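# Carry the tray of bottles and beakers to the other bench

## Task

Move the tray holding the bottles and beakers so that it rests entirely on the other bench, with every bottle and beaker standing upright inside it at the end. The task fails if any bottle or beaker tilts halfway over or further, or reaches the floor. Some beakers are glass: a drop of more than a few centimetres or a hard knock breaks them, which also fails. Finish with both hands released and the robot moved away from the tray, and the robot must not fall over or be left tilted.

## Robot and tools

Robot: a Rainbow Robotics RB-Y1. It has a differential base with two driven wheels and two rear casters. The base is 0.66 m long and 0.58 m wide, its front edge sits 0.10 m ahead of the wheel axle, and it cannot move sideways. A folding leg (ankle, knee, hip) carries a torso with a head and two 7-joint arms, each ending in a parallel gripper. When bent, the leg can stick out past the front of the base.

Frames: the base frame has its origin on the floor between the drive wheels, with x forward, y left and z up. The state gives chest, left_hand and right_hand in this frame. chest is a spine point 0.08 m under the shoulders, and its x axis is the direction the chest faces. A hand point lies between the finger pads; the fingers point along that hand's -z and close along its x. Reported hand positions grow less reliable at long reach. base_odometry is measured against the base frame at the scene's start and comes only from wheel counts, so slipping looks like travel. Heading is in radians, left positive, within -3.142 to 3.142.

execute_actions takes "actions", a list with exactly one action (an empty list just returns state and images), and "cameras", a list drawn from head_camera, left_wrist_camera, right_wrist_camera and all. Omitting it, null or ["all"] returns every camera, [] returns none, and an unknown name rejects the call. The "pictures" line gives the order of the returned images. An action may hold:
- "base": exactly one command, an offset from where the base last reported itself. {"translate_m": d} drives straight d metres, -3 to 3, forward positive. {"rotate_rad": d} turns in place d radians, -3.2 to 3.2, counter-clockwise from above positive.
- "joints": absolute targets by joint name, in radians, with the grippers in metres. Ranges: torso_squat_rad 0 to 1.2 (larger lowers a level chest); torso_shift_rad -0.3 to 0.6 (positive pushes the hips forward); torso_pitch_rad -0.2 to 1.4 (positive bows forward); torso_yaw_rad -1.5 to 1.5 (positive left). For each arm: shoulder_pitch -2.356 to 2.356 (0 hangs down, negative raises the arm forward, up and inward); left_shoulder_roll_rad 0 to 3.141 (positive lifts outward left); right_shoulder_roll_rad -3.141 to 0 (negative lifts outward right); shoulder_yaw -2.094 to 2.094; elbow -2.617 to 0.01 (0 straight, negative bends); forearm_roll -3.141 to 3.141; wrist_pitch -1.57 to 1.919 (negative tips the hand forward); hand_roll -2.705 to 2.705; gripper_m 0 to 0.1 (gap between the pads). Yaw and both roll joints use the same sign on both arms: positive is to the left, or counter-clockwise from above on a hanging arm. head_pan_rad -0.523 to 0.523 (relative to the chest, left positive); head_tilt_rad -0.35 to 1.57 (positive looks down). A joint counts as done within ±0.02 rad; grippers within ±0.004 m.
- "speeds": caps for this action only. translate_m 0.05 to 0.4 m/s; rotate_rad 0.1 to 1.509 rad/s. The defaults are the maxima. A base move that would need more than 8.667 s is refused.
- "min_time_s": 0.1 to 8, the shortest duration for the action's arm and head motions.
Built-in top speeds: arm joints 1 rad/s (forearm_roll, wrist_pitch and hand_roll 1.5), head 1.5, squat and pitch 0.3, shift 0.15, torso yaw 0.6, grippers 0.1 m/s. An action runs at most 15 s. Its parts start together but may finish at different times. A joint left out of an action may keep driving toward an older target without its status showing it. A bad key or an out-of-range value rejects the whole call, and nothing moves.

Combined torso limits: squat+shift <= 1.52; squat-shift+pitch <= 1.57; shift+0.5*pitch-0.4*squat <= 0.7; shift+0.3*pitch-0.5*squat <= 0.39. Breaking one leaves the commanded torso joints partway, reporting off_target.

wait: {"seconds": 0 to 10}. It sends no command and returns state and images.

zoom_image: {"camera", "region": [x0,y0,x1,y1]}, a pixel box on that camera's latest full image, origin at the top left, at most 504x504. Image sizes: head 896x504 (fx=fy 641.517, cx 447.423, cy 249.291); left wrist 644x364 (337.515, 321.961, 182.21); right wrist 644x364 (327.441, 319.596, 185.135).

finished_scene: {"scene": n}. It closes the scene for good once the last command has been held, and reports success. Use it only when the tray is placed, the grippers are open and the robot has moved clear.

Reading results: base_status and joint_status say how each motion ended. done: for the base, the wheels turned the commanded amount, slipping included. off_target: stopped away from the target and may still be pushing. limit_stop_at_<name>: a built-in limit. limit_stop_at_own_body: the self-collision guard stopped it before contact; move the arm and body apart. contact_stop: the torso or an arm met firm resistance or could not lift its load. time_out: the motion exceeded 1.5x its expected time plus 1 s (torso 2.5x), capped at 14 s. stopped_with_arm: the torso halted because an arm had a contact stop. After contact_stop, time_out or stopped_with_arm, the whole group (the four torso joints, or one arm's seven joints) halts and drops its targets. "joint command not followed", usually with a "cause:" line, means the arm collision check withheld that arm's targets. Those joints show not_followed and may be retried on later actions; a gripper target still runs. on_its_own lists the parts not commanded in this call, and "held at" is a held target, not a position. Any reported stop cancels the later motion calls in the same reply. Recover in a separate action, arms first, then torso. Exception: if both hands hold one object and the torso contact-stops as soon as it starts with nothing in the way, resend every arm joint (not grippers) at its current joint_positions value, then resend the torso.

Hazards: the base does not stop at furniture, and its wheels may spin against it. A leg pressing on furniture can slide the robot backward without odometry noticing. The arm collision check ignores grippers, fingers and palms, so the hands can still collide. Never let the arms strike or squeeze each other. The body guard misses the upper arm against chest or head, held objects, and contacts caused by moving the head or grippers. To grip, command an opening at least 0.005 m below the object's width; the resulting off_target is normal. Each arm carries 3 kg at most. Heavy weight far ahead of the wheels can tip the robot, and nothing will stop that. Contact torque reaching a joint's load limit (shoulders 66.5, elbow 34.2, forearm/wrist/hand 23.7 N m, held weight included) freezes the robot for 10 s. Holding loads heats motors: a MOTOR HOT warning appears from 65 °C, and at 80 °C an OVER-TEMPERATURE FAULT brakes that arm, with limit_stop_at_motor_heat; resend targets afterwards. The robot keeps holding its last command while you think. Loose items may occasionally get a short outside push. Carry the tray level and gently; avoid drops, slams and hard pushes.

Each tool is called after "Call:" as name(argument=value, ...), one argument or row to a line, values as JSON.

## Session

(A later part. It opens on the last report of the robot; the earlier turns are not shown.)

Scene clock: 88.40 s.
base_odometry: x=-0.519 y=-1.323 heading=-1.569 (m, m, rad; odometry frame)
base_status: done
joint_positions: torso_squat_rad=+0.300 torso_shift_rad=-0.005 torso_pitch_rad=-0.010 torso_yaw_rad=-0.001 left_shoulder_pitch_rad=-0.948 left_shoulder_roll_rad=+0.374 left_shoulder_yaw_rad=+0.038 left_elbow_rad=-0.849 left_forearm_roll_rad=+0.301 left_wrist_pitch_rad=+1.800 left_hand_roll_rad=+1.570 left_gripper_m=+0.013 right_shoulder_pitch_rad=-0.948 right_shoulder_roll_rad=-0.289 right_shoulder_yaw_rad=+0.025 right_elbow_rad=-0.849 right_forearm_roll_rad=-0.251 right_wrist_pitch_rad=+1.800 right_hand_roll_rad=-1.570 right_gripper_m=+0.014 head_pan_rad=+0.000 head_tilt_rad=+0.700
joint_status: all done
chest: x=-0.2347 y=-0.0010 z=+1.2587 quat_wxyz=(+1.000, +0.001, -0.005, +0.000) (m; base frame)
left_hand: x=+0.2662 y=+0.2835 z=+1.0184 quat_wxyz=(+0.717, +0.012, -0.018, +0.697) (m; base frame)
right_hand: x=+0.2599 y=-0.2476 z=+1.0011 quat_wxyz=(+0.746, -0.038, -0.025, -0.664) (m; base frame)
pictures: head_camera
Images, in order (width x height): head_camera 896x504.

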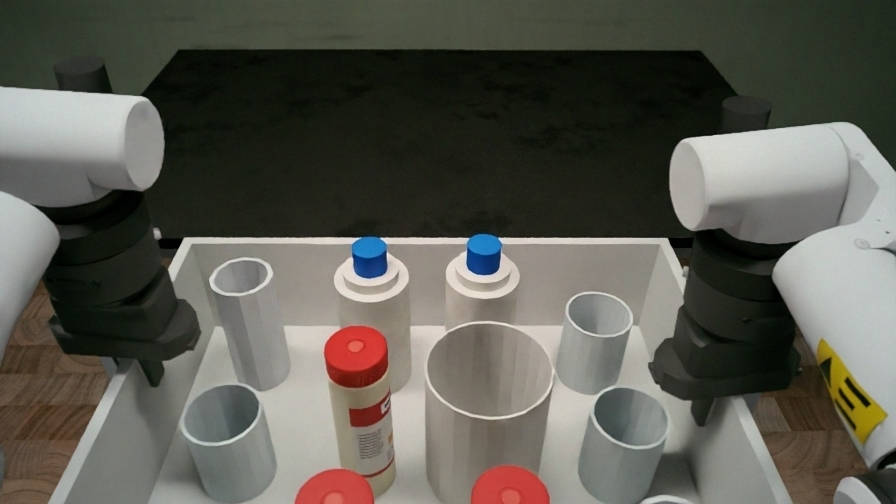

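The release call was refused, so I'm still holding the tray. I'll place it again, a little further in.

Call:
execute_actions(
  actions=[
    {"base":{"translate_m":0.79},"speeds":{"translate_m":0.25},"joints":{"head_tilt_rad":1.2,"torso_squat_rad":0.62}},
  ],
  cameras=[],
)

Call:
execute_actions(
  actions=[
    {"joints":{"torso_squat_rad":0.7}},
  ],
  cameras=[],
)

Call:
execute_actions(
  actions=[
    {"base":{"translate_m":0.04},"speeds":{"translate_m":0.05}},
  ],
  cameras=["head_camera"],
)

Call:
execute_actions(
  actions=[
    {"joints":{"torso_squat_rad":0.715}},
  ],
  cameras=[],
)

Call:
execute_actions(
  actions=[
    {"joints":{"left_gripper_m":0.04,"right_gripper_m":0.04}},
  ],
)

Scene clock: 92.87 s.
base_odometry: x=-0.518 y=-2.113 heading=-1.569 (m, m, rad; odometry frame)
base_status: done
joint_positions: torso_squat_rad=+0.620 torso_shift_rad=-0.005 torso_pitch_rad=-0.010 torso_yaw_rad=-0.001 left_shoulder_pitch_rad=-0.948 left_shoulder_roll_rad=+0.374 left_shoulder_yaw_rad=+0.038 left_elbow_rad=-0.849 left_forearm_roll_rad=+0.301 left_wrist_pitch_rad=+1.800 left_hand_roll_rad=+1.570 left_gripper_m=+0.013 right_shoulder_pitch_rad=-0.948 right_shoulder_roll_rad=-0.289 right_shoulder_yaw_rad=+0.025 right_elbow_rad=-0.849 right_forearm_roll_rad=-0.251 right_wrist_pitch_rad=+1.800 right_hand_roll_rad=-1.570 right_gripper_m=+0.014 head_pan_rad=+0.000 head_tilt_rad=+1.200
joint_status: all done
chest: x=-0.2342 y=-0.0010 z=+1.1597 quat_wxyz=(+1.000, +0.001, -0.005, +0.000) (m; base frame)
left_hand: x=+0.2668 y=+0.2836 z=+0.9193 quat_wxyz=(+0.717, +0.012, -0.018, +0.697) (m; base frame)
right_hand: x=+0.2605 y=-0.2475 z=+0.9021 quat_wxyz=(+0.746, -0.038, -0.025, -0.664) (m; base frame)
pictures: none
No camera images: the call's "cameras" was empty. Leave "cameras" out to get every camera's image.

Scene clock: 93.87 s.
base_odometry: x=-0.518 y=-2.113 heading=-1.569 (m, m, rad; odometry frame)
base_status: not commanded
joint_positions: torso_squat_rad=+0.700 torso_shift_rad=-0.005 torso_pitch_rad=-0.010 torso_yaw_rad=-0.001 left_shoulder_pitch_rad=-0.948 left_shoulder_roll_rad=+0.374 left_shoulder_yaw_rad=+0.038 left_elbow_rad=-0.849 left_forearm_roll_rad=+0.301 left_wrist_pitch_rad=+1.800 left_hand_roll_rad=+1.570 left_gripper_m=+0.013 right_shoulder_pitch_rad=-0.948 right_shoulder_roll_rad=-0.289 right_shoulder_yaw_rad=+0.025 right_elbow_rad=-0.849 right_forearm_roll_rad=-0.251 right_wrist_pitch_rad=+1.800 right_hand_roll_rad=-1.570 right_gripper_m=+0.014 head_pan_rad=+0.000 head_tilt_rad=+1.200
joint_status: all done
chest: x=-0.2341 y=-0.0009 z=+1.1253 quat_wxyz=(+1.000, +0.001, -0.005, +0.000) (m; base frame)
left_hand: x=+0.2669 y=+0.2836 z=+0.8850 quat_wxyz=(+0.717, +0.012, -0.018, +0.697) (m; base frame)
right_hand: x=+0.2606 y=-0.2475 z=+0.8678 quat_wxyz=(+0.746, -0.038, -0.025, -0.664) (m; base frame)
pictures: none
No camera images: the call's "cameras" was empty. Leave "cameras" out to get every camera's image.

Scene clock: 95.43 s.
base_odometry: x=-0.518 y=-2.153 heading=-1.568 (m, m, rad; odometry frame)
base_status: done
joint_positions: torso_squat_rad=+0.700 torso_shift_rad=-0.005 torso_pitch_rad=-0.010 torso_yaw_rad=-0.001 left_shoulder_pitch_rad=-0.948 left_shoulder_roll_rad=+0.374 left_shoulder_yaw_rad=+0.038 left_elbow_rad=-0.849 left_forearm_roll_rad=+0.301 left_wrist_pitch_rad=+1.800 left_hand_roll_rad=+1.570 left_gripper_m=+0.013 right_shoulder_pitch_rad=-0.948 right_shoulder_roll_rad=-0.289 right_shoulder_yaw_rad=+0.025 right_elbow_rad=-0.849 right_forearm_roll_rad=-0.251 right_wrist_pitch_rad=+1.800 right_hand_roll_rad=-1.570 right_gripper_m=+0.014 head_pan_rad=+0.000 head_tilt_rad=+1.200
joint_status: not commanded
chest: x=-0.2340 y=-0.0009 z=+1.1253 quat_wxyz=(+1.000, +0.001, -0.005, +0.000) (m; base frame)
left_hand: x=+0.2669 y=+0.2836 z=+0.8850 quat_wxyz=(+0.717, +0.012, -0.018, +0.697) (m; base frame)
right_hand: x=+0.2606 y=-0.2475 z=+0.8678 quat_wxyz=(+0.746, -0.038, -0.025, -0.664) (m; base frame)
pictures: head_camera
Images, in order (width x height): head_camera 896x504.

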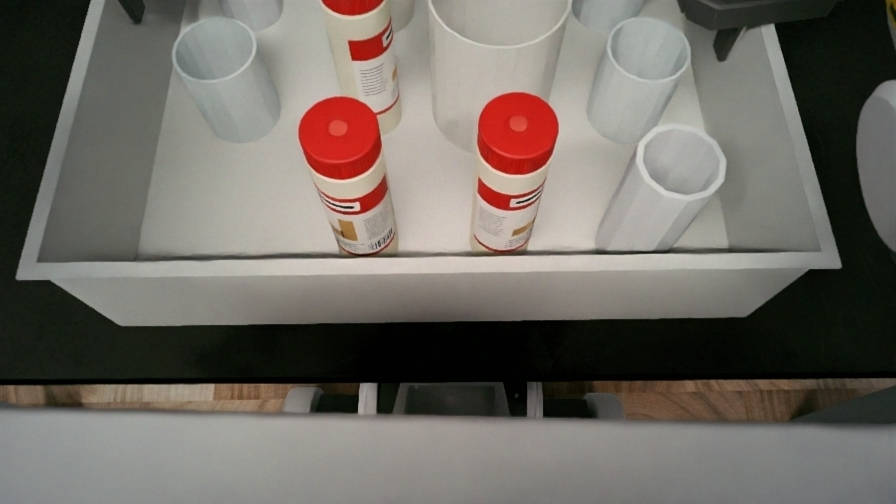

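Scene clock: 96.03 s.
base_odometry: x=-0.518 y=-2.153 heading=-1.568 (m, m, rad; odometry frame)
base_status: not commanded
joint_positions: torso_squat_rad=+0.715 torso_shift_rad=-0.006 torso_pitch_rad=-0.011 torso_yaw_rad=-0.001 left_shoulder_pitch_rad=-0.948 left_shoulder_roll_rad=+0.374 left_shoulder_yaw_rad=+0.038 left_elbow_rad=-0.849 left_forearm_roll_rad=+0.301 left_wrist_pitch_rad=+1.800 left_hand_roll_rad=+1.570 left_gripper_m=+0.013 right_shoulder_pitch_rad=-0.951 right_shoulder_roll_rad=-0.290 right_shoulder_yaw_rad=+0.025 right_elbow_rad=-0.851 right_forearm_roll_rad=-0.251 right_wrist_pitch_rad=+1.800 right_hand_roll_rad=-1.570 right_gripper_m=+0.014 head_pan_rad=+0.000 head_tilt_rad=+1.200
joint_status: all done
chest: x=-0.2345 y=-0.0008 z=+1.1185 quat_wxyz=(+1.000, +0.001, -0.006, +0.000) (m; base frame)
left_hand: x=+0.2667 y=+0.2837 z=+0.8787 quat_wxyz=(+0.717, +0.011, -0.019, +0.697) (m; base frame)
right_hand: x=+0.2615 y=-0.2473 z=+0.8632 quat_wxyz=(+0.746, -0.037, -0.027, -0.664) (m; base frame)
pictures: none
No camera images: the call's "cameras" was empty. Leave "cameras" out to get every camera's image.

Scene clock: 96.93 s.
base_odometry: x=-0.518 y=-2.153 heading=-1.568 (m, m, rad; odometry frame)
base_status: not commanded
joint_positions: torso_squat_rad=+0.715 torso_shift_rad=-0.006 torso_pitch_rad=-0.011 torso_yaw_rad=-0.001 left_shoulder_pitch_rad=-0.950 left_shoulder_roll_rad=+0.375 left_shoulder_yaw_rad=+0.038 left_elbow_rad=-0.850 left_forearm_roll_rad=+0.300 left_wrist_pitch_rad=+1.800 left_hand_roll_rad=+1.570 left_gripper_m=+0.040 right_shoulder_pitch_rad=-0.951 right_shoulder_roll_rad=-0.290 right_shoulder_yaw_rad=+0.026 right_elbow_rad=-0.851 right_forearm_roll_rad=-0.250 right_wrist_pitch_rad=+1.800 right_hand_roll_rad=-1.570 right_gripper_m=+0.040 head_pan_rad=+0.000 head_tilt_rad=+1.200
joint_status: all done
chest: x=-0.2346 y=-0.0008 z=+1.1185 quat_wxyz=(+1.000, +0.001, -0.006, +0.000) (m; base frame)
left_hand: x=+0.2675 y=+0.2838 z=+0.8799 quat_wxyz=(+0.717, +0.010, -0.020, +0.697) (m; base frame)
right_hand: x=+0.2615 y=-0.2475 z=+0.8632 quat_wxyz=(+0.746, -0.037, -0.027, -0.664) (m; base frame)
pictures: head_camera, left_wrist_camera, right_wrist_camera
Images, in order (width x height): head_camera 896x504, left_wrist_camera 644x364, right_wrist_camera 644x364.

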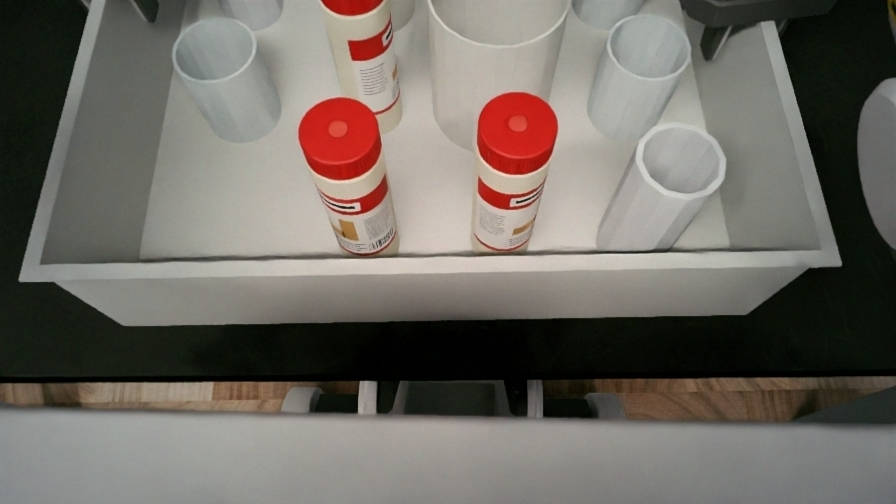

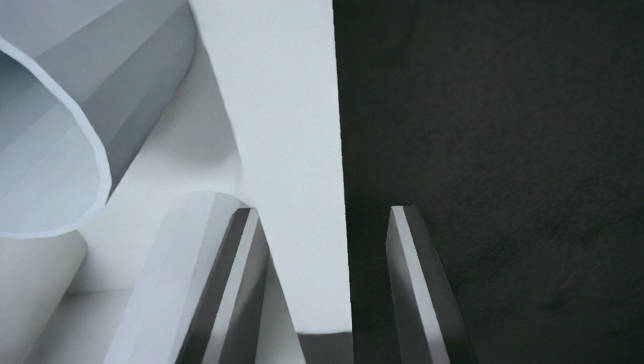

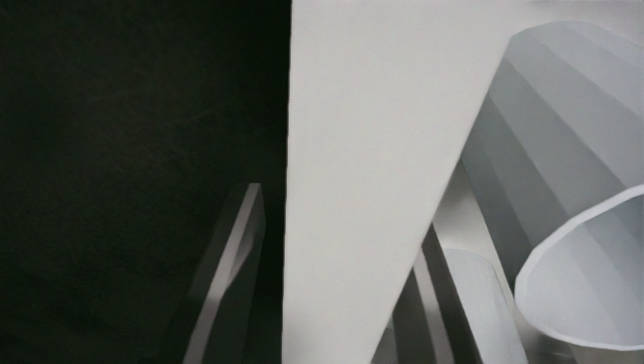

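Call:
execute_actions(
  actions=[
    {"base":{"translate_m":-0.03},"speeds":{"translate_m":0.05},"joints":{"torso_squat_rad":0.3}},
  ],
  cameras=["head_camera"],
)

Call:
execute_actions(
  actions=[
    {"base":{"translate_m":-0.8},"joints":{"head_tilt_rad":0.7}},
  ],
  cameras=["head_camera"],
)

Scene clock: 99.40 s.
base_odometry: x=-0.518 y=-2.123 heading=-1.568 (m, m, rad; odometry frame)
base_status: done
joint_positions: torso_squat_rad=+0.300 torso_shift_rad=-0.006 torso_pitch_rad=-0.011 torso_yaw_rad=-0.001 left_shoulder_pitch_rad=-0.950 left_shoulder_roll_rad=+0.375 left_shoulder_yaw_rad=+0.038 left_elbow_rad=-0.850 left_forearm_roll_rad=+0.300 left_wrist_pitch_rad=+1.800 left_hand_roll_rad=+1.570 left_gripper_m=+0.040 right_shoulder_pitch_rad=-0.950 right_shoulder_roll_rad=-0.290 right_shoulder_yaw_rad=+0.026 right_elbow_rad=-0.850 right_forearm_roll_rad=-0.250 right_wrist_pitch_rad=+1.800 right_hand_roll_rad=-1.570 right_gripper_m=+0.040 head_pan_rad=+0.000 head_tilt_rad=+1.200
joint_status: all done
chest: x=-0.2353 y=-0.0010 z=+1.2586 quat_wxyz=(+1.000, +0.001, -0.005, +0.000) (m; base frame)
left_hand: x=+0.2668 y=+0.2836 z=+1.0201 quat_wxyz=(+0.717, +0.010, -0.020, +0.697) (m; base frame)
right_hand: x=+0.2603 y=-0.2479 z=+1.0027 quat_wxyz=(+0.746, -0.038, -0.026, -0.664) (m; base frame)
pictures: head_camera
Images, in order (width x height): head_camera 896x504.

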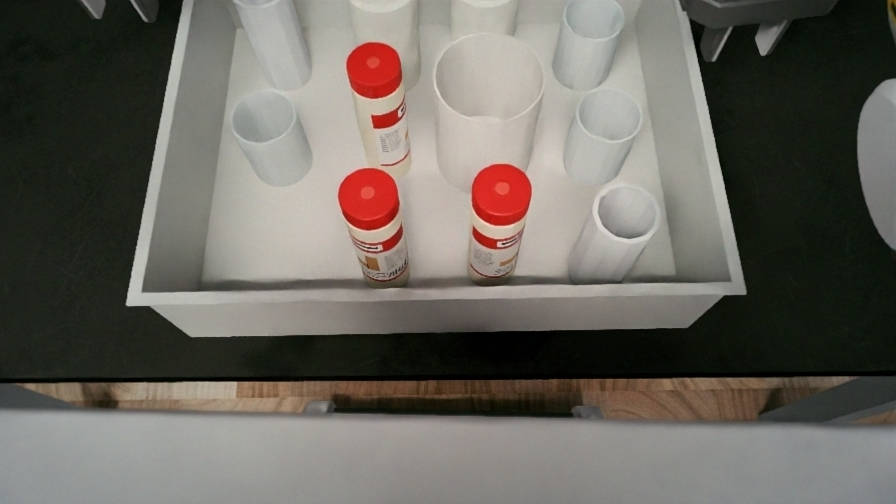

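Scene clock: 102.97 s.
base_odometry: x=-0.520 y=-1.323 heading=-1.567 (m, m, rad; odometry frame)
base_status: done
joint_positions: torso_squat_rad=+0.300 torso_shift_rad=-0.006 torso_pitch_rad=-0.011 torso_yaw_rad=-0.001 left_shoulder_pitch_rad=-0.950 left_shoulder_roll_rad=+0.375 left_shoulder_yaw_rad=+0.038 left_elbow_rad=-0.850 left_forearm_roll_rad=+0.300 left_wrist_pitch_rad=+1.800 left_hand_roll_rad=+1.570 left_gripper_m=+0.040 right_shoulder_pitch_rad=-0.950 right_shoulder_roll_rad=-0.290 right_shoulder_yaw_rad=+0.026 right_elbow_rad=-0.850 right_forearm_roll_rad=-0.250 right_wrist_pitch_rad=+1.800 right_hand_roll_rad=-1.570 right_gripper_m=+0.040 head_pan_rad=+0.000 head_tilt_rad=+0.700
joint_status: all done
chest: x=-0.2353 y=-0.0010 z=+1.2586 quat_wxyz=(+1.000, +0.001, -0.006, +0.000) (m; base frame)
left_hand: x=+0.2668 y=+0.2836 z=+1.0203 quat_wxyz=(+0.717, +0.010, -0.020, +0.697) (m; base frame)
right_hand: x=+0.2603 y=-0.2479 z=+1.0027 quat_wxyz=(+0.746, -0.038, -0.026, -0.664) (m; base frame)
pictures: head_camera
Images, in order (width x height): head_camera 896x504.

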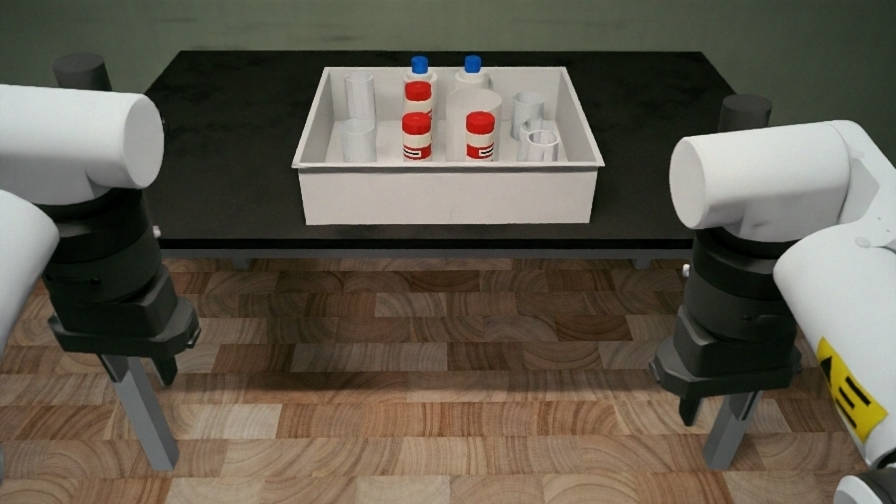

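Call:
finished_scene(
  scene=1,
)

The scene is finished: the task was done.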